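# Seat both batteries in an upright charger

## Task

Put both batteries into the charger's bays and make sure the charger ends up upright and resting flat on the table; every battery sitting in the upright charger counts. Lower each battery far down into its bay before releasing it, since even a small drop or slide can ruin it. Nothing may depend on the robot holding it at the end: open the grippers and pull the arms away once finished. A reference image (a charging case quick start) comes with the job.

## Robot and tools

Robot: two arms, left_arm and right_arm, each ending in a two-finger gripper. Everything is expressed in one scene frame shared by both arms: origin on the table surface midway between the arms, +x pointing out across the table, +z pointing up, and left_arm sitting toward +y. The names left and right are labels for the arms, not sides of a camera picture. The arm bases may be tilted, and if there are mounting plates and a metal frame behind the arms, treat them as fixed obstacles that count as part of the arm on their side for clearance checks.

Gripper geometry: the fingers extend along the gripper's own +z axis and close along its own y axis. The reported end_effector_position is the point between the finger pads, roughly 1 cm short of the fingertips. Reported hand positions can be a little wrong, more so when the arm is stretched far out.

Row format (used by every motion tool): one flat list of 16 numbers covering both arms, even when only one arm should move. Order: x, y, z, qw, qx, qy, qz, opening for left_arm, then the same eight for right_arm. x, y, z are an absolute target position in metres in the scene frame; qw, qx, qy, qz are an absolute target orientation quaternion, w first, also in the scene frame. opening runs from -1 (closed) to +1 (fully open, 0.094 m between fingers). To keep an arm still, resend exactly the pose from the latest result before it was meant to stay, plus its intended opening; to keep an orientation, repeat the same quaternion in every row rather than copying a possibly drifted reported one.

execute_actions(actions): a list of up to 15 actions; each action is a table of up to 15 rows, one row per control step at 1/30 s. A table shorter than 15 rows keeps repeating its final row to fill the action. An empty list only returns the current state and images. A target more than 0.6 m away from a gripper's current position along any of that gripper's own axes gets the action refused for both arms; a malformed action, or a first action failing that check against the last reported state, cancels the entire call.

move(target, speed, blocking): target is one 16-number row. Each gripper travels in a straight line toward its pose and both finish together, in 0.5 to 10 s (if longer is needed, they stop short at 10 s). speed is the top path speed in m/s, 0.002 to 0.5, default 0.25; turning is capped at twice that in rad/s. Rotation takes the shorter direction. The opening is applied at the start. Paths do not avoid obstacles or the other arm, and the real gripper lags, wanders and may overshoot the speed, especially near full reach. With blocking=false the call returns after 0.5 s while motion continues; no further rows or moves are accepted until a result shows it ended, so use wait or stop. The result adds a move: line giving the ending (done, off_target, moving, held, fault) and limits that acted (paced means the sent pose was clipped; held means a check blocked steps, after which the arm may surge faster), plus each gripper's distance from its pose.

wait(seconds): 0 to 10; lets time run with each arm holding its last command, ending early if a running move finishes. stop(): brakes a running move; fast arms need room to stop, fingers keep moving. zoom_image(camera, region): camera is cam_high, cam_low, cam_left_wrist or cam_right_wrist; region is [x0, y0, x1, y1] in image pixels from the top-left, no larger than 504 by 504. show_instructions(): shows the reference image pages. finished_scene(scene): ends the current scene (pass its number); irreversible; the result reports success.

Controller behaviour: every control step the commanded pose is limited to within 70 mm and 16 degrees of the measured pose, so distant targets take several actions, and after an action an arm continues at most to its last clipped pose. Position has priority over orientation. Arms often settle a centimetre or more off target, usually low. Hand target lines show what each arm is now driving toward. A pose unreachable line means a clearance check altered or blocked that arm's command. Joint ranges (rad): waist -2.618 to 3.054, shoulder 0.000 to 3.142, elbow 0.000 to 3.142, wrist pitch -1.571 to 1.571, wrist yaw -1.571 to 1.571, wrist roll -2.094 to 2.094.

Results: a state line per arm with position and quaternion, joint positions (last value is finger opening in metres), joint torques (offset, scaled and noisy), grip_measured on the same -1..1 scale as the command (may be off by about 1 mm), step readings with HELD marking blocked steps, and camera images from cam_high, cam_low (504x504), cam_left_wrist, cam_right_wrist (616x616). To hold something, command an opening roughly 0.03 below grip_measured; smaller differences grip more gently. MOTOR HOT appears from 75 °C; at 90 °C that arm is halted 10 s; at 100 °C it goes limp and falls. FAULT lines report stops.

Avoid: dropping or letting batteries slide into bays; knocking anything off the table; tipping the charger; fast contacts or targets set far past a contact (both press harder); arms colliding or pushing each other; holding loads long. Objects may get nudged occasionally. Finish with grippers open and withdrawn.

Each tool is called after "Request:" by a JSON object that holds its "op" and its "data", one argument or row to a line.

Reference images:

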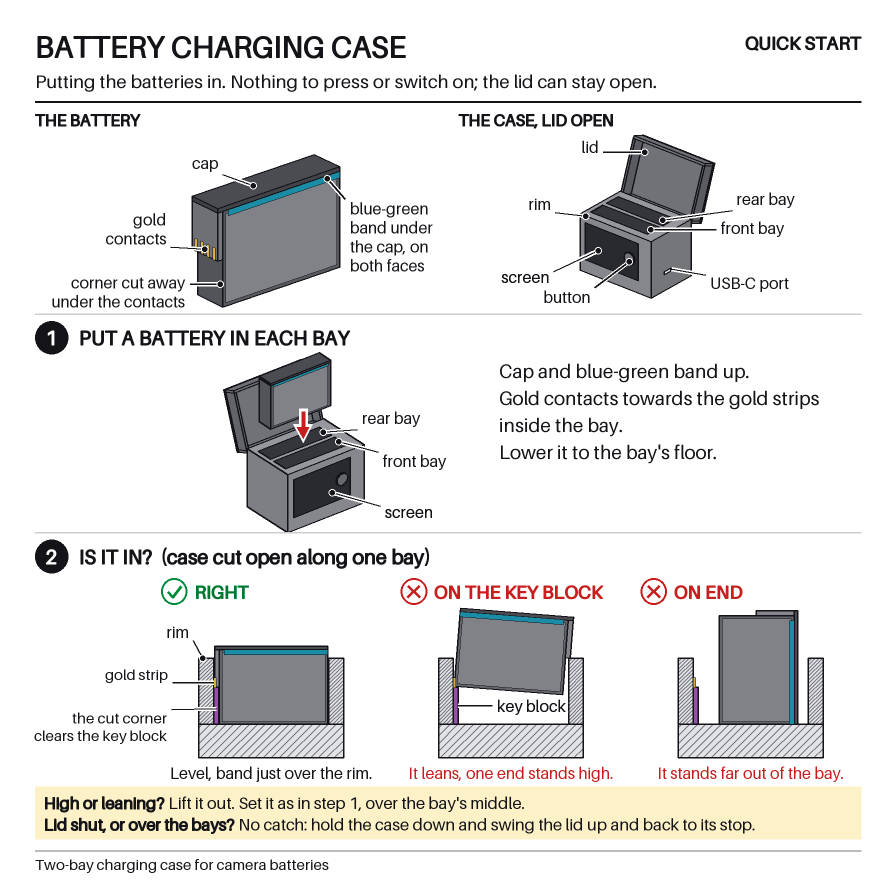

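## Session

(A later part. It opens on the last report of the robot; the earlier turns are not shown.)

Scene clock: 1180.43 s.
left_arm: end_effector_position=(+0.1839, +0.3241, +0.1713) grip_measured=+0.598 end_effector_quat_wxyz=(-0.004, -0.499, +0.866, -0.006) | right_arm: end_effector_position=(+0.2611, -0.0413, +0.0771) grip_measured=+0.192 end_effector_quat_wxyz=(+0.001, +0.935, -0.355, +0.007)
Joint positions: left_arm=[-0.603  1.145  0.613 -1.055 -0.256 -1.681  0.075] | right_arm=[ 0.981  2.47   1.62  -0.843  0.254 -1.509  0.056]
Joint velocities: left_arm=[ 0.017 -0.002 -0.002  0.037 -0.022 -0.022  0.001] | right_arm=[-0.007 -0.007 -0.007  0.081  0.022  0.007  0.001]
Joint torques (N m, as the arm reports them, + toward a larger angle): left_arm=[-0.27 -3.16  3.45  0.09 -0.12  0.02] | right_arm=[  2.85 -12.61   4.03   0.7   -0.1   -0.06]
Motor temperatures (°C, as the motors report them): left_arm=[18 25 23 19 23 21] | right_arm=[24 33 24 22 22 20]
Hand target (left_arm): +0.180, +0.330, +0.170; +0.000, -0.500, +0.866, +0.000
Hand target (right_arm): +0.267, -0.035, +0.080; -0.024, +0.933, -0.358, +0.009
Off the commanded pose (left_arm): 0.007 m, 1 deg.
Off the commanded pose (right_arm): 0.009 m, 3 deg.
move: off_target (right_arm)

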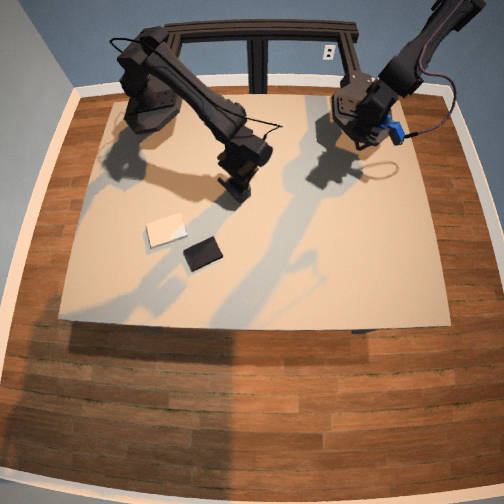

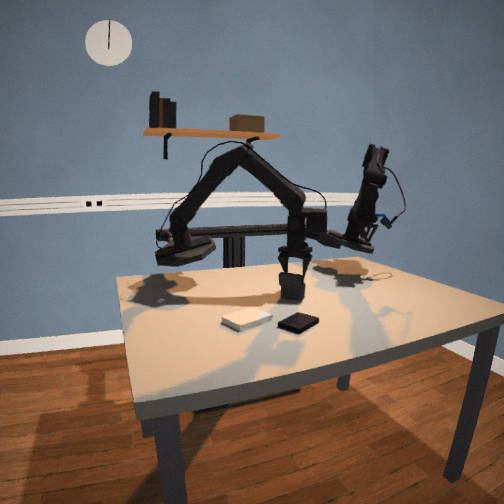

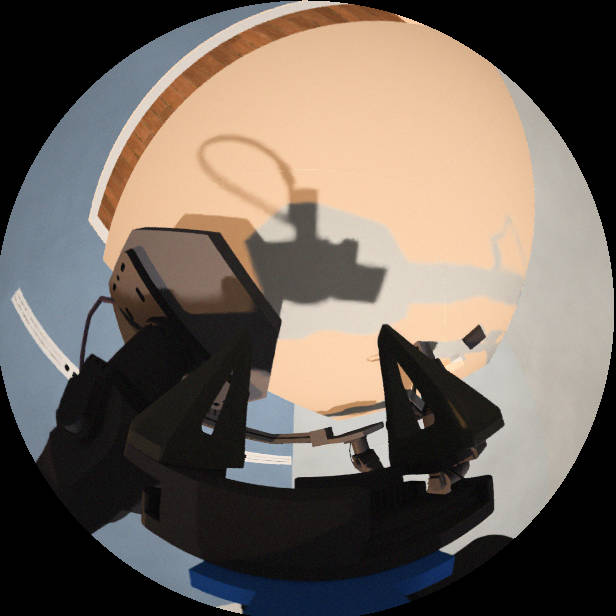

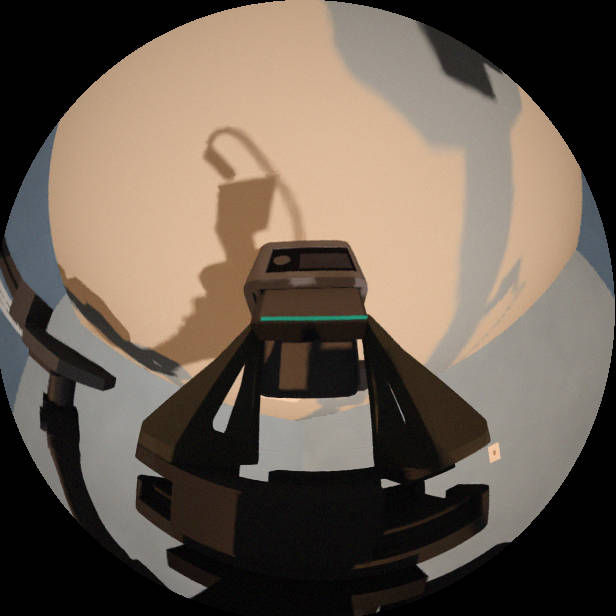

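Request:
{"op": "move", "data": {
  "target": [0.18,0.33,0.17,0,-0.5,0.866,0,0.6, 0.2640,-0.0370,0.175,0,-0.9336,0.3584,0,0.165],
  "speed": 0.06
}}

Request:
{"op": "zoom_image", "data": {
  "camera": "cam_right_wrist",
  "region": [230,200,390,360]
}}

Request:
{"op": "zoom_image", "data": {
  "camera": "cam_low",
  "region": [260,220,330,310]
}}

Scene clock: 1188.57 s.
left_arm: end_effector_position=(+0.1839, +0.3241, +0.1713) grip_measured=+0.598 end_effector_quat_wxyz=(-0.004, -0.499, +0.866, -0.006) | right_arm: end_effector_position=(+0.2643, -0.0465, +0.1513) grip_measured=+0.192 end_effector_quat_wxyz=(+0.025, +0.934, -0.358, +0.000)
Joint positions: left_arm=[-0.603  1.145  0.613 -1.055 -0.256 -1.681  0.075] | right_arm=[ 1.008  2.409  1.823 -1.166  0.249 -1.462  0.056]
Joint velocities: left_arm=[-0.002  0.002 -0.002  0.007  0.007  0.037 -0.   ] | right_arm=[ 0.012 -0.002 -0.002 -0.037  0.007 -0.037  0.   ]
Joint torques (N m, as the arm reports them, + toward a larger angle): left_arm=[-0.07 -3.16  3.35  0.08 -0.1   0.05] | right_arm=[  4.73 -13.9    9.52  -0.15  -0.14   0.05]
Motor temperatures (°C, as the motors report them): left_arm=[18 25 23 19 23 21] | right_arm=[24 34 24 22 22 20]
Hand target (left_arm): +0.180, +0.330, +0.170; +0.000, -0.500, +0.866, +0.000
Hand target (right_arm): +0.265, -0.037, +0.175; -0.000, +0.934, -0.358, +0.001
Off the commanded pose (left_arm): 0.007 m, 1 deg.
Off the commanded pose (right_arm): 0.026 m, 3 deg.
move: off_target (right_arm)

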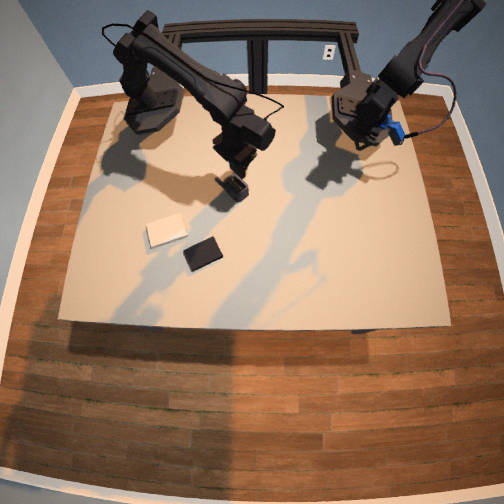

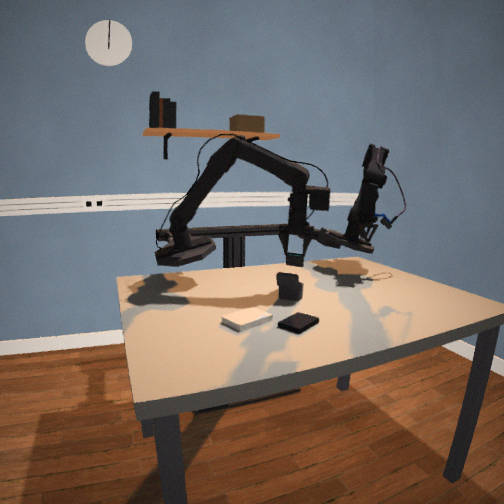

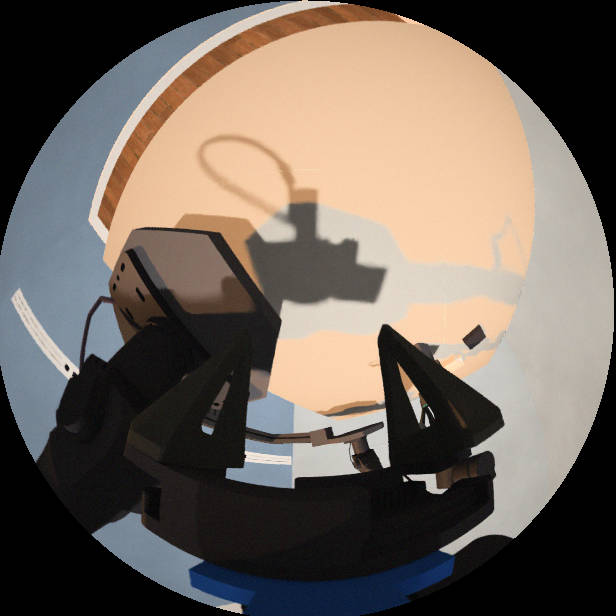

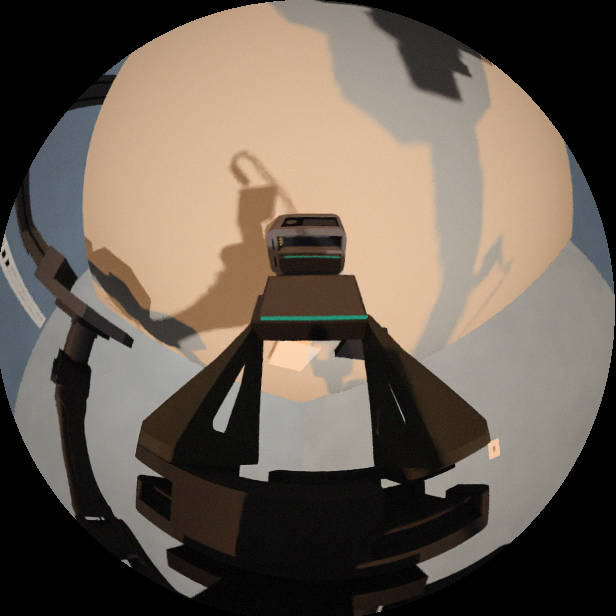

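Region (230, 200, 390, 360) of cam_right_wrist's 616x616 image, scaled by 3.150, with more detail than that image has.

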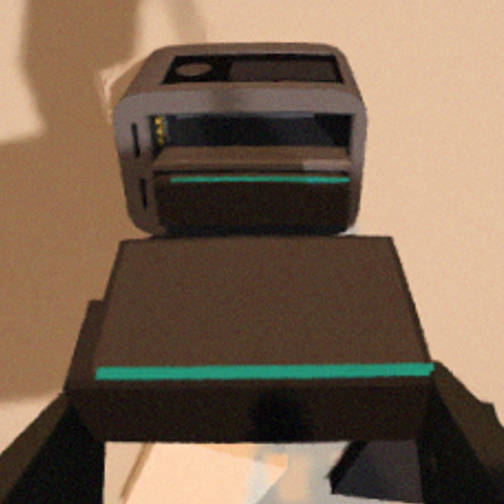

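Region (260, 220, 330, 310) of cam_low's 504x504 image, scaled by 5.600, with more detail than that image has.

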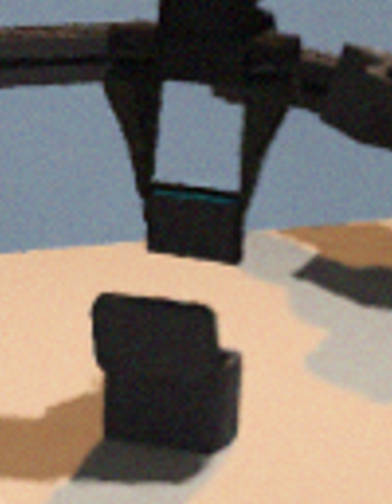

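Request:
{"op": "move", "data": {
  "target": [0.18,0.33,0.17,0,-0.5,0.866,0,0.6, 0.2630,-0.0385,0.112,0,-0.9336,0.3584,0,0.165],
  "speed": 0.02
}}

Request:
{"op": "zoom_image", "data": {
  "camera": "cam_right_wrist",
  "region": [220,200,410,390]
}}

Scene clock: 1212.63 s.
left_arm: end_effector_position=(+0.1839, +0.3241, +0.1713) grip_measured=+0.598 end_effector_quat_wxyz=(-0.004, -0.499, +0.866, -0.006) | right_arm: end_effector_position=(+0.2625, -0.0399, +0.1153) grip_measured=+0.192 end_effector_quat_wxyz=(+0.004, +0.933, -0.359, +0.005)
Joint positions: left_arm=[-0.603  1.145  0.613 -1.055 -0.256 -1.681  0.075] | right_arm=[ 1.     2.425  1.7   -0.982  0.249 -1.477  0.056]
Joint velocities: left_arm=[-0.002 -0.002  0.027  0.081  0.007 -0.037  0.   ] | right_arm=[-0.002 -0.007  0.007 -0.022  0.022  0.037 -0.   ]
Joint torques (N m, as the arm reports them, + toward a larger angle): left_arm=[-0.22 -3.26  3.41  0.1  -0.11  0.04] | right_arm=[  2.6  -10.93   5.3    0.28  -0.09  -0.13]
Motor temperatures (°C, as the motors report them): left_arm=[18 25 23 19 23 21] | right_arm=[24 35 25 22 22 20]
Hand target (left_arm): +0.180, +0.330, +0.170; +0.000, -0.500, +0.866, +0.000
Hand target (right_arm): +0.263, -0.039, +0.112; +0.000, +0.934, -0.358, +0.000
Off the commanded pose (left_arm): 0.007 m, 1 deg.
Off the commanded pose (right_arm): 0.004 m, 1 deg.
move: done

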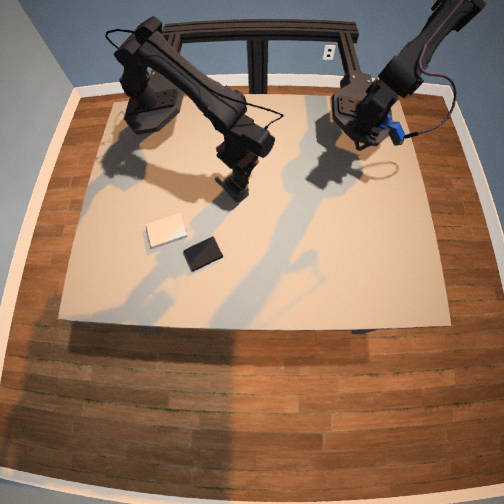

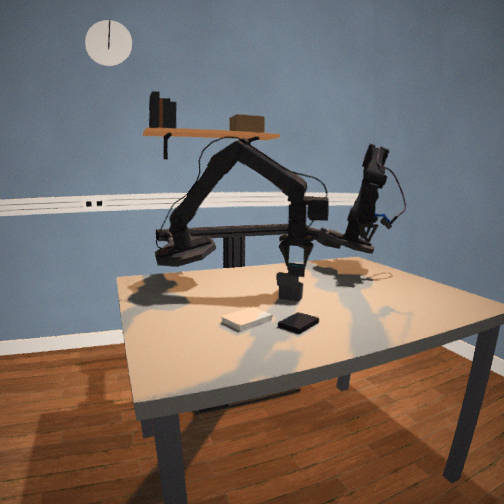

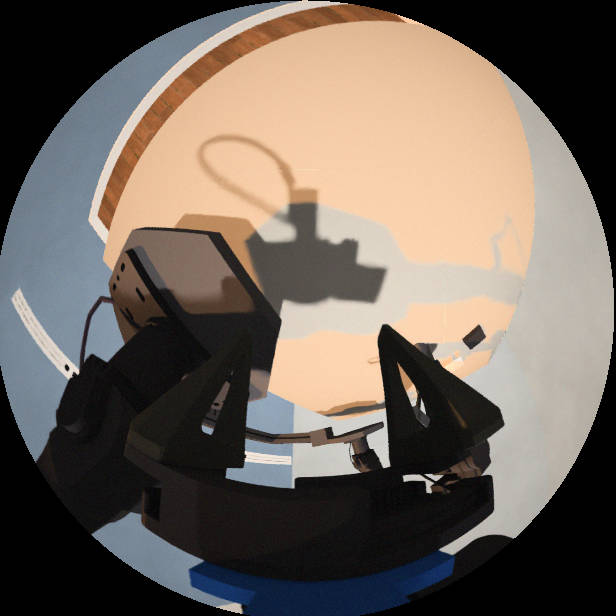

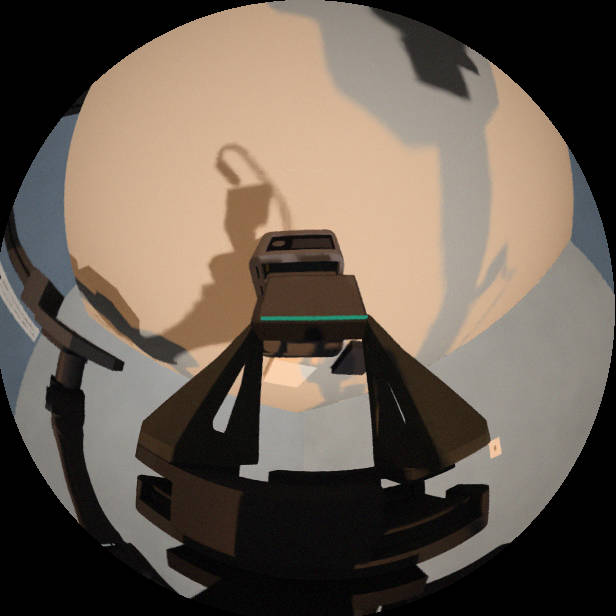

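Region (220, 200, 410, 390) of cam_right_wrist's 616x616 image, scaled by 2.653, with more detail than that image has.

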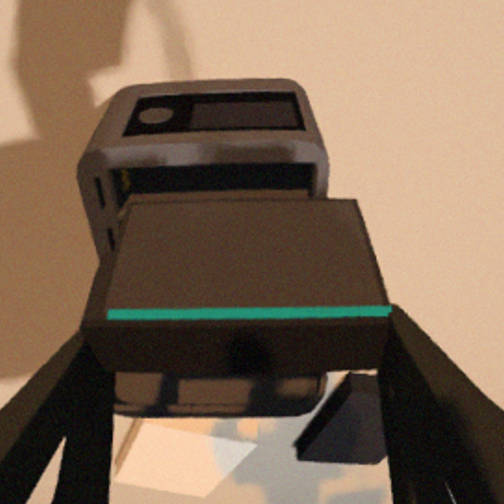

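Request:
{"op": "execute_actions", "data": {
  "actions": []
}}

Scene clock: 1227.87 s.
left_arm: end_effector_position=(+0.1839, +0.3241, +0.1713) grip_measured=+0.598 end_effector_quat_wxyz=(-0.004, -0.499, +0.866, -0.006) | right_arm: end_effector_position=(+0.2631, -0.0391, +0.1153) grip_measured=+0.192 end_effector_quat_wxyz=(+0.003, +0.933, -0.359, +0.006)
Joint positions: left_arm=[-0.603  1.145  0.613 -1.055 -0.256 -1.681  0.075] | right_arm=[ 1.     2.425  1.7   -0.978  0.249 -1.478  0.056]
Joint velocities: left_arm=[ 0.007 -0.007  0.017  0.007 -0.007 -0.022  0.   ] | right_arm=[-0.002 -0.002  0.007 -0.007  0.081 -0.007 -0.001]
Joint torques (N m, as the arm reports them, + toward a larger angle): left_arm=[-0.23 -3.23  3.44  0.09 -0.1   0.04] | right_arm=[  2.6  -10.9    5.26   0.26  -0.12  -0.06]
Motor temperatures (°C, as the motors report them): left_arm=[18 25 23 19 23 21] | right_arm=[24 34 24 22 22 20]
Hand target (left_arm): +0.180, +0.330, +0.170; +0.000, -0.500, +0.866, +0.000
Hand target (right_arm): +0.263, -0.039, +0.112; +0.000, +0.934, -0.358, -0.000
Off the commanded pose (left_arm): 0.007 m, 1 deg.
Off the commanded pose (right_arm): 0.003 m, 1 deg.

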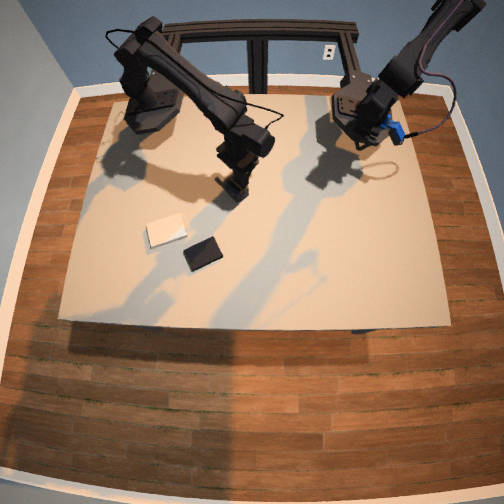

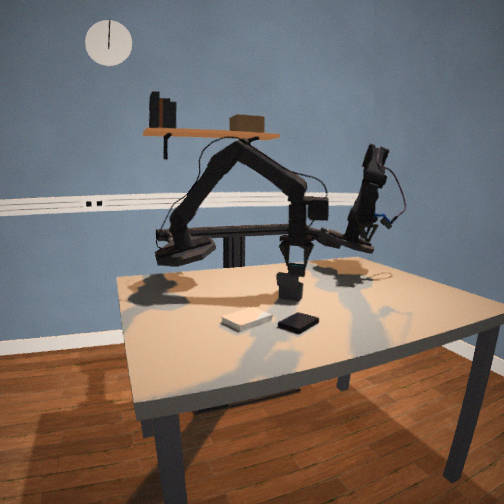

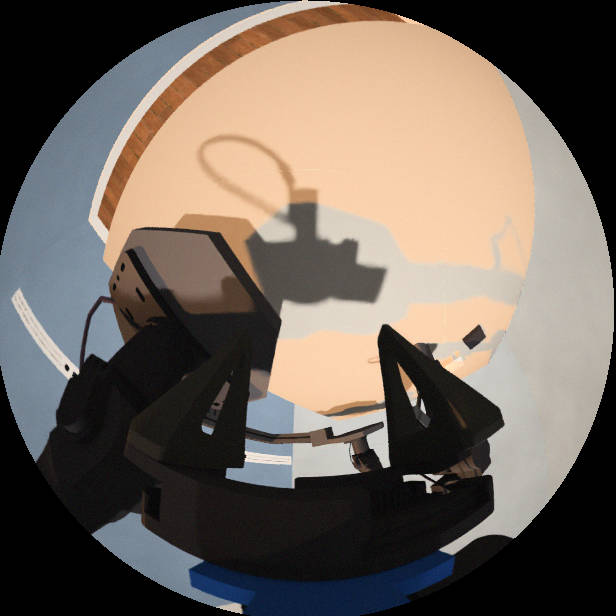

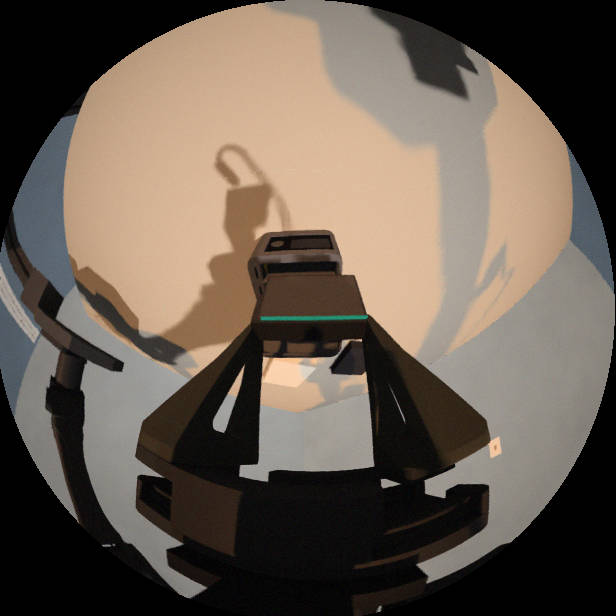

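Request:
{"op": "move", "data": {
  "target": [0.18,0.33,0.17,0,-0.5,0.866,0,0.6,0.2583,-0.0418,0.17,0,-0.9336,0.3584,0,0.165],
  "speed": 0.08
}}

Request:
{"op": "execute_actions", "data": {
  "actions": [
    [[0.18,0.33,0.17,0,-0.5,0.866,0,0.6,0.2583,-0.0418,0.1456,0,-0.9336,0.3584,0,0.165],[0.18,0.33,0.17,0,-0.5,0.866,0,0.6,0.2583,-0.0418,0.1436,0,-0.9336,0.3584,0,0.165],[0.18,0.33,0.17,0,-0.5,0.866,0,0.6,0.2583,-0.0418,0.1416,0,-0.9336,0.3584,0,0.165],[0.18,0.33,0.17,0,-0.5,0.866,0,0.6,0.2583,-0.0418,0.1396,0,-0.9336,0.3584,0,0.165],[0.18,0.33,0.17,0,-0.5,0.866,0,0.6,0.2583,-0.0418,0.1376,0,-0.9336,0.3584,0,0.165],[0.18,0.33,0.17,0,-0.5,0.866,0,0.6,0.2583,-0.0418,0.1356,0,-0.9336,0.3584,0,0.165],[0.18,0.33,0.17,0,-0.5,0.866,0,0.6,0.2583,-0.0418,0.1336,0,-0.9336,0.3584,0,0.165],[0.18,0.33,0.17,0,-0.5,0.866,0,0.6,0.2583,-0.0418,0.1316,0,-0.9336,0.3584,0,0.165],[0.18,0.33,0.17,0,-0.5,0.866,0,0.6,0.2583,-0.0418,0.1296,0,-0.9336,0.3584,0,0.165],[0.18,0.33,0.17,0,-0.5,0.866,0,0.6,0.2583,-0.0418,0.1276,0,-0.9336,0.3584,0,0.165],[0.18,0.33,0.17,0,-0.5,0.866,0,0.6,0.2583,-0.0418,0.1256,0,-0.9336,0.3584,0,0.165],[0.18,0.33,0.17,0,-0.5,0.866,0,0.6,0.2583,-0.0418,0.1236,0,-0.9336,0.3584,0,0.165],[0.18,0.33,0.17,0,-0.5,0.866,0,0.6,0.2583,-0.0418,0.1216,0,-0.9336,0.3584,0,0.165],[0.18,0.33,0.17,0,-0.5,0.866,0,0.6,0.2583,-0.0418,0.1196,0,-0.9336,0.3584,0,0.165],[0.18,0.33,0.17,0,-0.5,0.866,0,0.6,0.2583,-0.0418,0.1176,0,-0.9336,0.3584,0,0.165]],
    [[0.18,0.33,0.17,0,-0.5,0.866,0,0.6,0.2583,-0.0418,0.1156,0,-0.9336,0.3584,0,0.165],[0.18,0.33,0.17,0,-0.5,0.866,0,0.6,0.2583,-0.0418,0.1136,0,-0.9336,0.3584,0,0.165],[0.18,0.33,0.17,0,-0.5,0.866,0,0.6,0.2583,-0.0418,0.112,0,-0.9336,0.3584,0,0.165]]
  ]
}}

Request:
{"op": "zoom_image", "data": {
  "camera": "cam_right_wrist",
  "region": [220,200,410,390]
}}

Scene clock: 1240.50 s.
left_arm: end_effector_position=(+0.1839, +0.3241, +0.1713) grip_measured=+0.598 end_effector_quat_wxyz=(-0.004, -0.499, +0.866, -0.006) | right_arm: end_effector_position=(+0.2585, -0.0510, +0.1495) grip_measured=+0.192 end_effector_quat_wxyz=(+0.022, +0.934, -0.358, +0.001)
Joint positions: left_arm=[-0.603  1.145  0.613 -1.055 -0.256 -1.681  0.075] | right_arm=[ 1.011  2.375  1.757 -1.128  0.248 -1.46   0.056]
Joint velocities: left_arm=[-0.002 -0.002 -0.007  0.037 -0.022 -0.051 -0.   ] | right_arm=[-0.002  0.012 -0.007 -0.066  0.007 -0.022  0.   ]
Joint torques (N m, as the arm reports them, + toward a larger angle): left_arm=[-0.28 -3.24  3.4   0.08 -0.1   0.03] | right_arm=[  4.45 -13.13   9.23  -0.12  -0.11   0.06]
Motor temperatures (°C, as the motors report them): left_arm=[18 25 23 19 23 21] | right_arm=[24 34 24 22 22 20]
Hand target (left_arm): +0.180, +0.330, +0.170; +0.000, -0.500, +0.866, +0.000
Hand target (right_arm): +0.258, -0.042, +0.170; -0.000, +0.934, -0.358, +0.000
Off the commanded pose (left_arm): 0.007 m, 1 deg.
Off the commanded pose (right_arm): 0.022 m, 3 deg.
move: off_target (right_arm)

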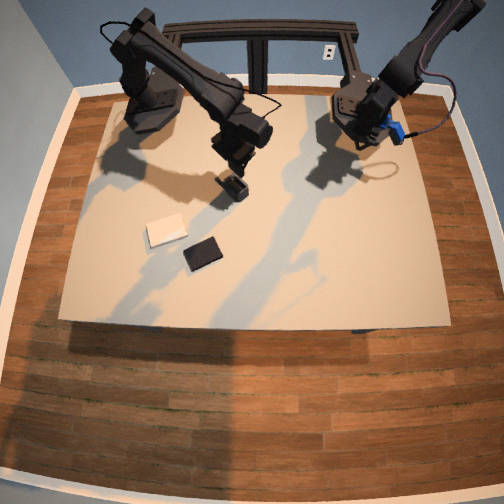

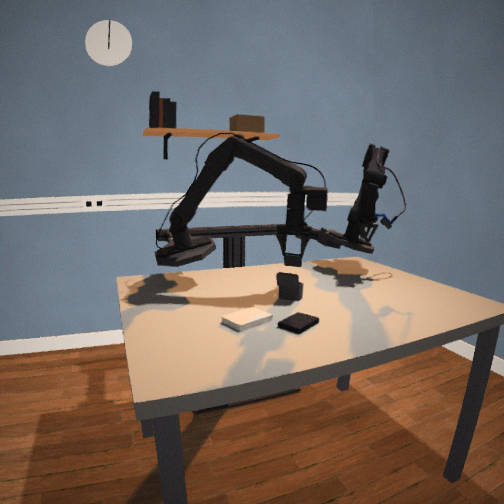

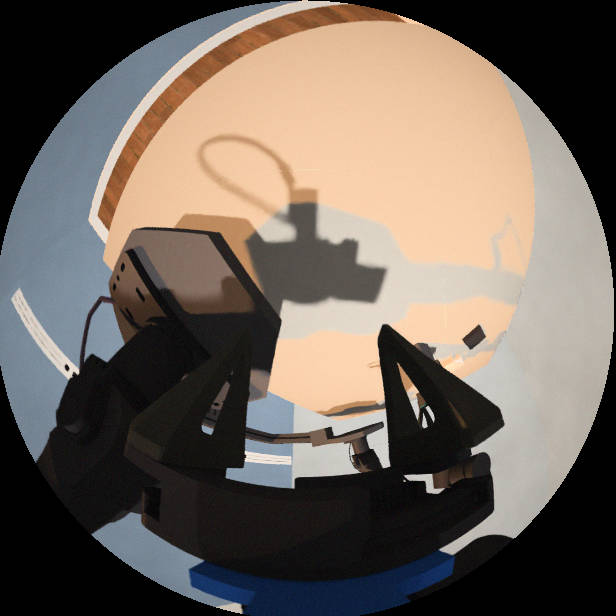

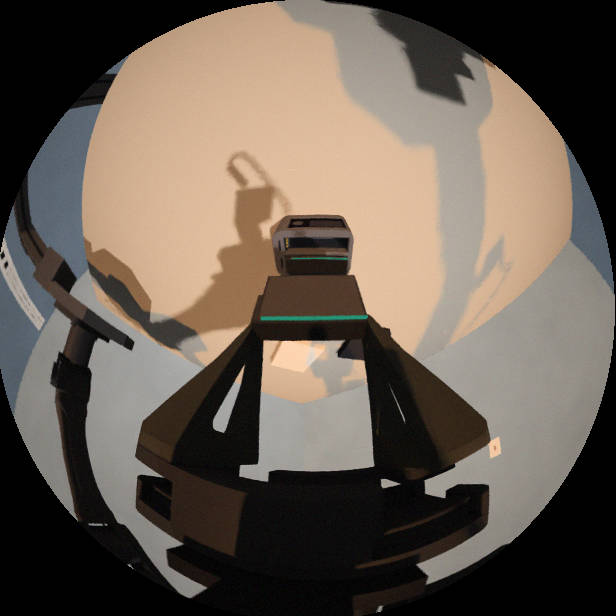

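Scene clock: 1241.50 s.
left_arm: end_effector_position=(+0.1839, +0.3241, +0.1713) grip_measured=+0.598 end_effector_quat_wxyz=(-0.004, -0.499, +0.866, -0.006) | right_arm: end_effector_position=(+0.2582, -0.0446, +0.1111) grip_measured=+0.192 end_effector_quat_wxyz=(+0.008, +0.933, -0.361, +0.003)
Joint positions: left_arm=[-0.603  1.145  0.613 -1.055 -0.256 -1.681  0.075] | right_arm=[ 0.999  2.415  1.665 -0.965  0.248 -1.473  0.056]
Joint velocities: left_arm=[ 0.007  0.007 -0.017  0.007  0.051 -0.037 -0.001] | right_arm=[-0.002  0.012  0.007  0.022 -0.007 -0.051 -0.001]
Joint torques (N m, as the arm reports them, + toward a larger angle): left_arm=[-0.27 -3.23  3.26  0.06 -0.08  0.06] | right_arm=[  2.98 -11.55   5.4    0.24  -0.12  -0.06]
Motor temperatures (°C, as the motors report them): left_arm=[18 25 23 19 23 21] | right_arm=[24 34 24 22 22 20]
Hand target (left_arm): +0.180, +0.330, +0.170; +0.000, -0.500, +0.866, +0.000
Hand target (right_arm): +0.258, -0.042, +0.112; -0.000, +0.934, -0.358, +0.000
Off the commanded pose (left_arm): 0.007 m, 1 deg.
Off the commanded pose (right_arm): 0.003 m, 1 deg.
Step readings (end_effector_position; steps 1 to 15: 1st action; 16 to 30: 2nd action):
0: left_arm (+0.1839, +0.3241, +0.1713) | right_arm (+0.2585, -0.0510, +0.1495)
1: left_arm (+0.1839, +0.3241, +0.1713) | right_arm (+0.2585, -0.0506, +0.1487)
2: left_arm (+0.1839, +0.3241, +0.1713) | right_arm (+0.2587, -0.0498, +0.1474)
4: left_arm (+0.1839, +0.3241, +0.1713) | right_arm (+0.2584, -0.0488, +0.1439)
8: left_arm (+0.1839, +0.3241, +0.1713) | right_arm (+0.2570, -0.0483, +0.1381)
15: left_arm (+0.1839, +0.3241, +0.1713) | right_arm (+0.2559, -0.0457, +0.1239)
16: left_arm (+0.1839, +0.3241, +0.1713) | right_arm (+0.2558, -0.0458, +0.1215)
17: left_arm (+0.1839, +0.3241, +0.1713) | right_arm (+0.2560, -0.0460, +0.1192)
19: left_arm (+0.1839, +0.3241, +0.1713) | right_arm (+0.2561, -0.0464, +0.1149)
23: left_arm (+0.1839, +0.3241, +0.1713) | right_arm (+0.2568, -0.0464, +0.1111)
30: end_effector_position above

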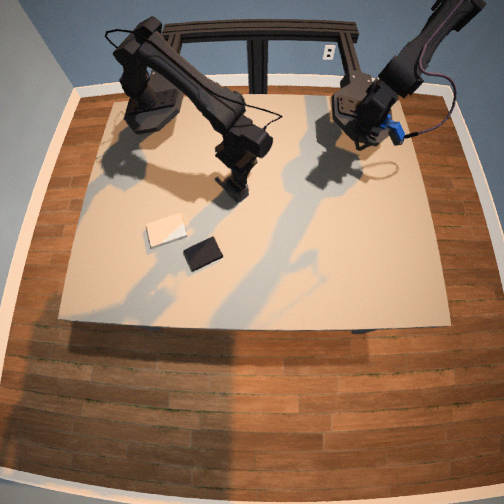

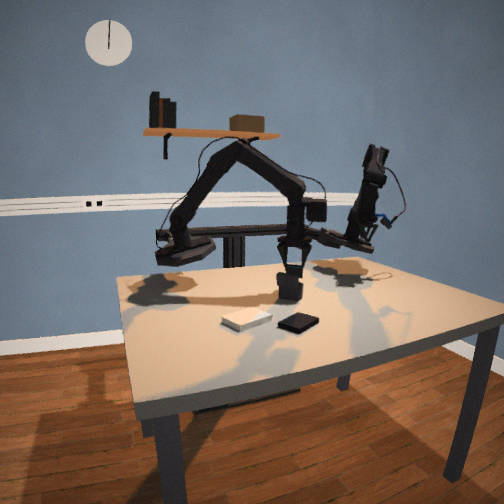

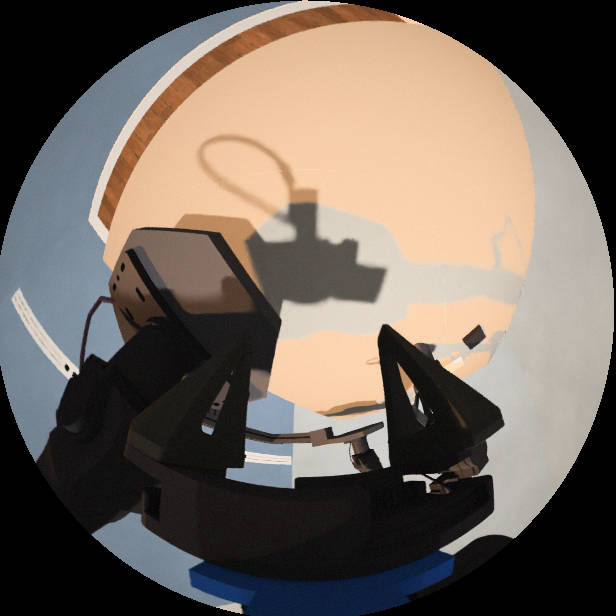

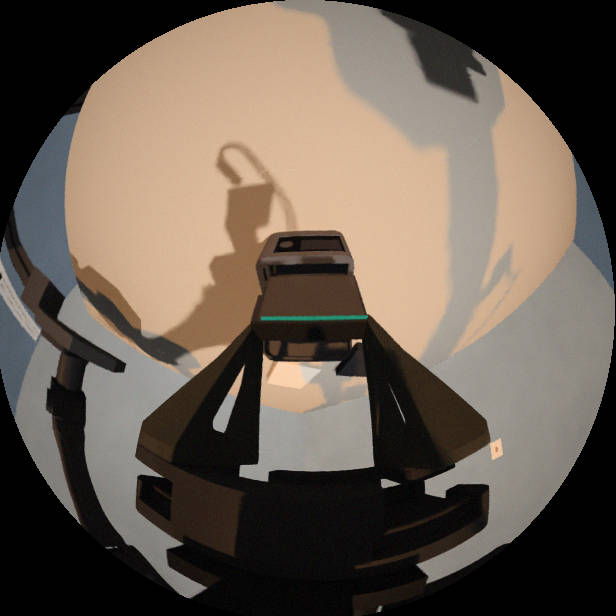

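Region (220, 200, 410, 390) of cam_right_wrist's 616x616 image, scaled by 2.653, with more detail than that image has.

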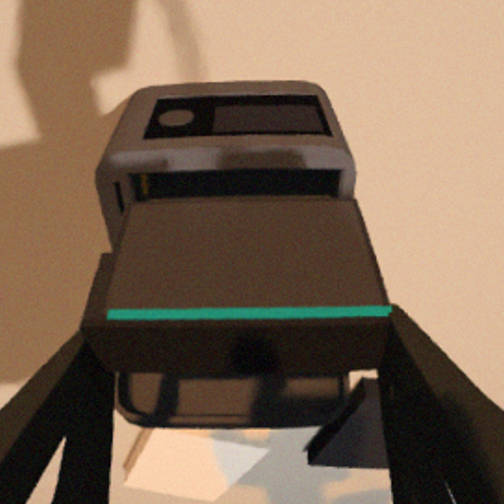

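Request:
{"op": "move", "data": {
  "target": [0.18,0.33,0.17,0,-0.5,0.866,0,0.6,0.2597,-0.040,0.099,0,-0.9336,0.3584,0,0.165],
  "speed": 0.012
}}

Request:
{"op": "zoom_image", "data": {
  "camera": "cam_right_wrist",
  "region": [220,200,410,390]
}}

Scene clock: 1260.73 s.
left_arm: end_effector_position=(+0.1839, +0.3241, +0.1713) grip_measured=+0.598 end_effector_quat_wxyz=(-0.004, -0.499, +0.866, -0.006) | right_arm: end_effector_position=(+0.2616, -0.0407, +0.1013) grip_measured=+0.192 end_effector_quat_wxyz=(+0.003, +0.932, -0.362, +0.005)
Joint positions: left_arm=[-0.603  1.145  0.613 -1.055 -0.256 -1.681  0.075] | right_arm=[ 0.992  2.438  1.665 -0.93   0.248 -1.481  0.056]
Joint velocities: left_arm=[-0.017 -0.002  0.002 -0.037 -0.081 -0.022  0.001] | right_arm=[ 0.012  0.002  0.007  0.081 -0.007 -0.037  0.   ]
Joint torques (N m, as the arm reports them, + toward a larger angle): left_arm=[-0.22 -3.36  3.46  0.06 -0.07  0.03] | right_arm=[  2.96 -11.28   4.69   0.29  -0.1   -0.08]
Motor temperatures (°C, as the motors report them): left_arm=[18 25 23 19 23 21] | right_arm=[24 34 24 22 22 20]
Hand target (left_arm): +0.180, +0.330, +0.170; +0.000, -0.500, +0.866, +0.000
Hand target (right_arm): +0.260, -0.040, +0.099; +0.000, +0.934, -0.358, -0.000
Off the commanded pose (left_arm): 0.007 m, 1 deg.
Off the commanded pose (right_arm): 0.003 m, 1 deg.
move: done

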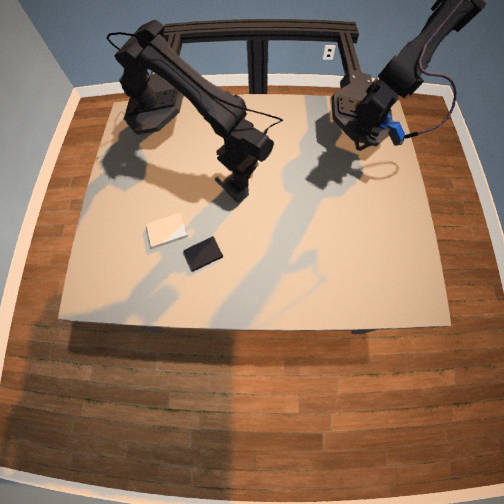

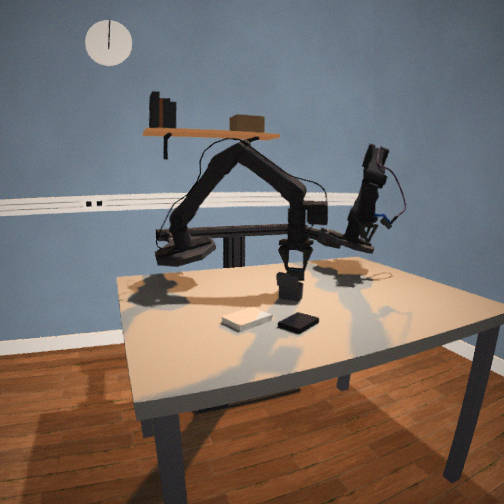

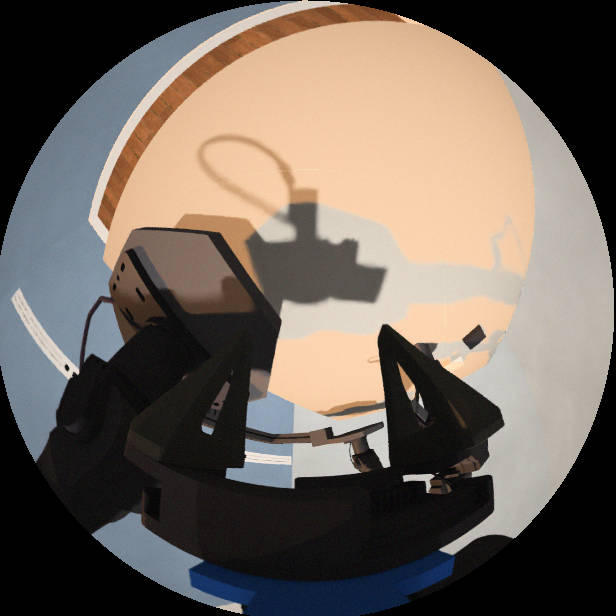

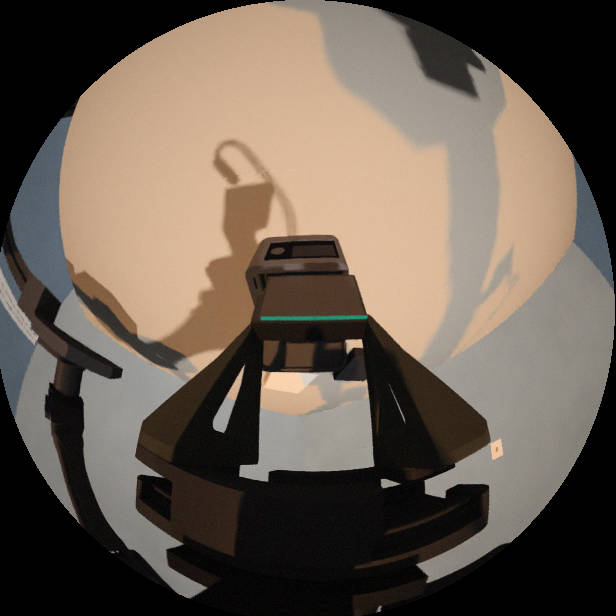

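Region (220, 200, 410, 390) of cam_right_wrist's 616x616 image, scaled by 2.653, with more detail than that image has.

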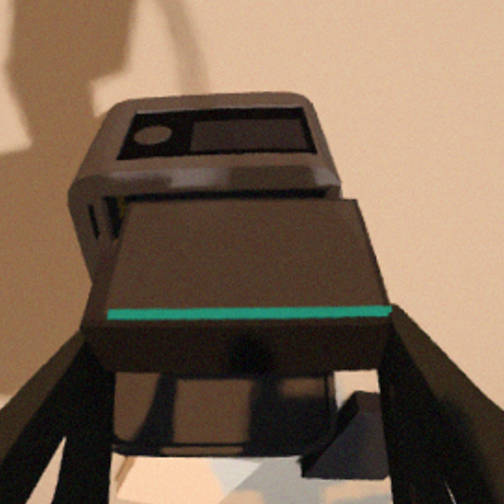

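Request:
{"op": "move", "data": {
  "target": [0.18,0.33,0.17,0,-0.5,0.866,0,0.6,0.2568,-0.0432,0.099,0,-0.9336,0.3584,0,0.165],
  "speed": 0.006
}}

Scene clock: 1269.40 s.
left_arm: end_effector_position=(+0.1839, +0.3241, +0.1713) grip_measured=+0.598 end_effector_quat_wxyz=(-0.004, -0.499, +0.866, -0.006) | right_arm: end_effector_position=(+0.2556, -0.0460, +0.0946) grip_measured=+0.192 end_effector_quat_wxyz=(+0.012, +0.933, -0.359, +0.002)
Joint positions: left_arm=[-0.603  1.145  0.613 -1.055 -0.256 -1.681  0.075] | right_arm=[ 0.992  2.438  1.635 -0.918  0.249 -1.481  0.056]
Joint velocities: left_arm=[ 0.002  0.017 -0.012  0.007  0.022  0.007  0.   ] | right_arm=[-0.007 -0.002  0.007  0.037  0.022  0.007  0.001]
Joint torques (N m, as the arm reports them, + toward a larger angle): left_arm=[-0.19 -3.21  3.54  0.07 -0.12  0.02] | right_arm=[  3.01 -12.43   5.03   0.25  -0.1   -0.04]
Motor temperatures (°C, as the motors report them): left_arm=[18 25 23 19 23 21] | right_arm=[24 34 24 22 22 20]
Hand target (left_arm): +0.180, +0.330, +0.170; +0.000, -0.500, +0.866, +0.000
Hand target (right_arm): +0.257, -0.043, +0.099; +0.000, +0.934, -0.358, +0.000
Off the commanded pose (left_arm): 0.007 m, 1 deg.
Off the commanded pose (right_arm): 0.005 m, 1 deg.
move: done

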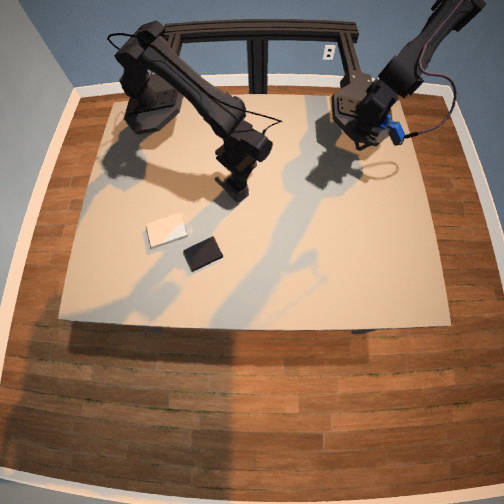

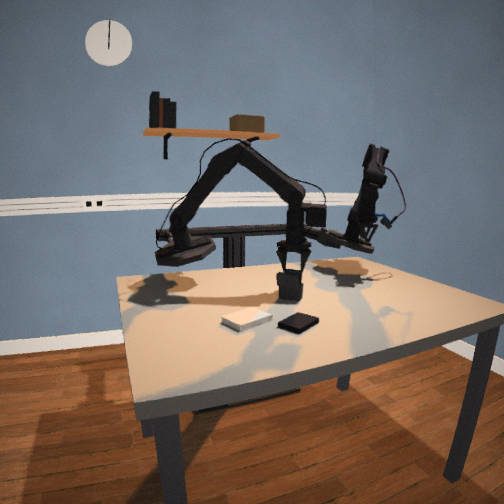

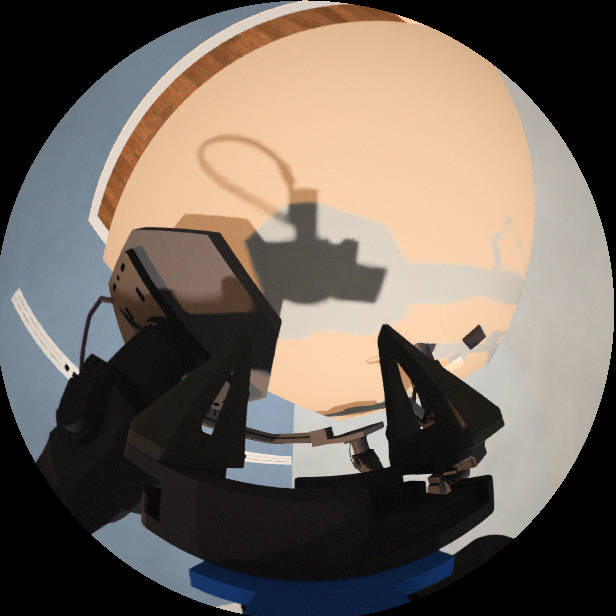

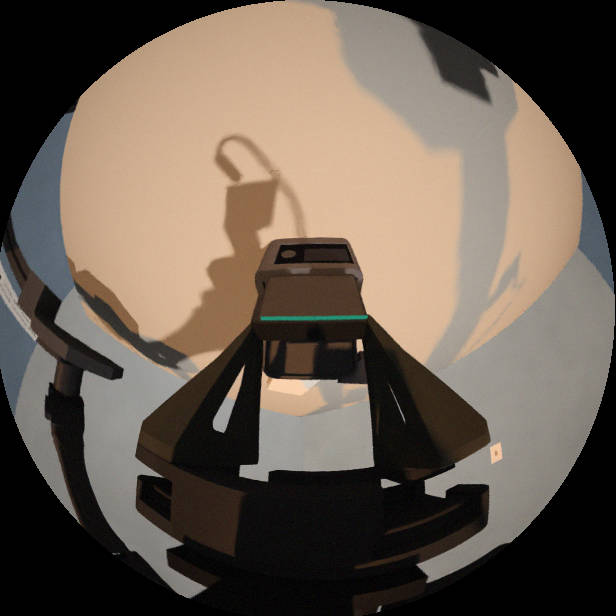

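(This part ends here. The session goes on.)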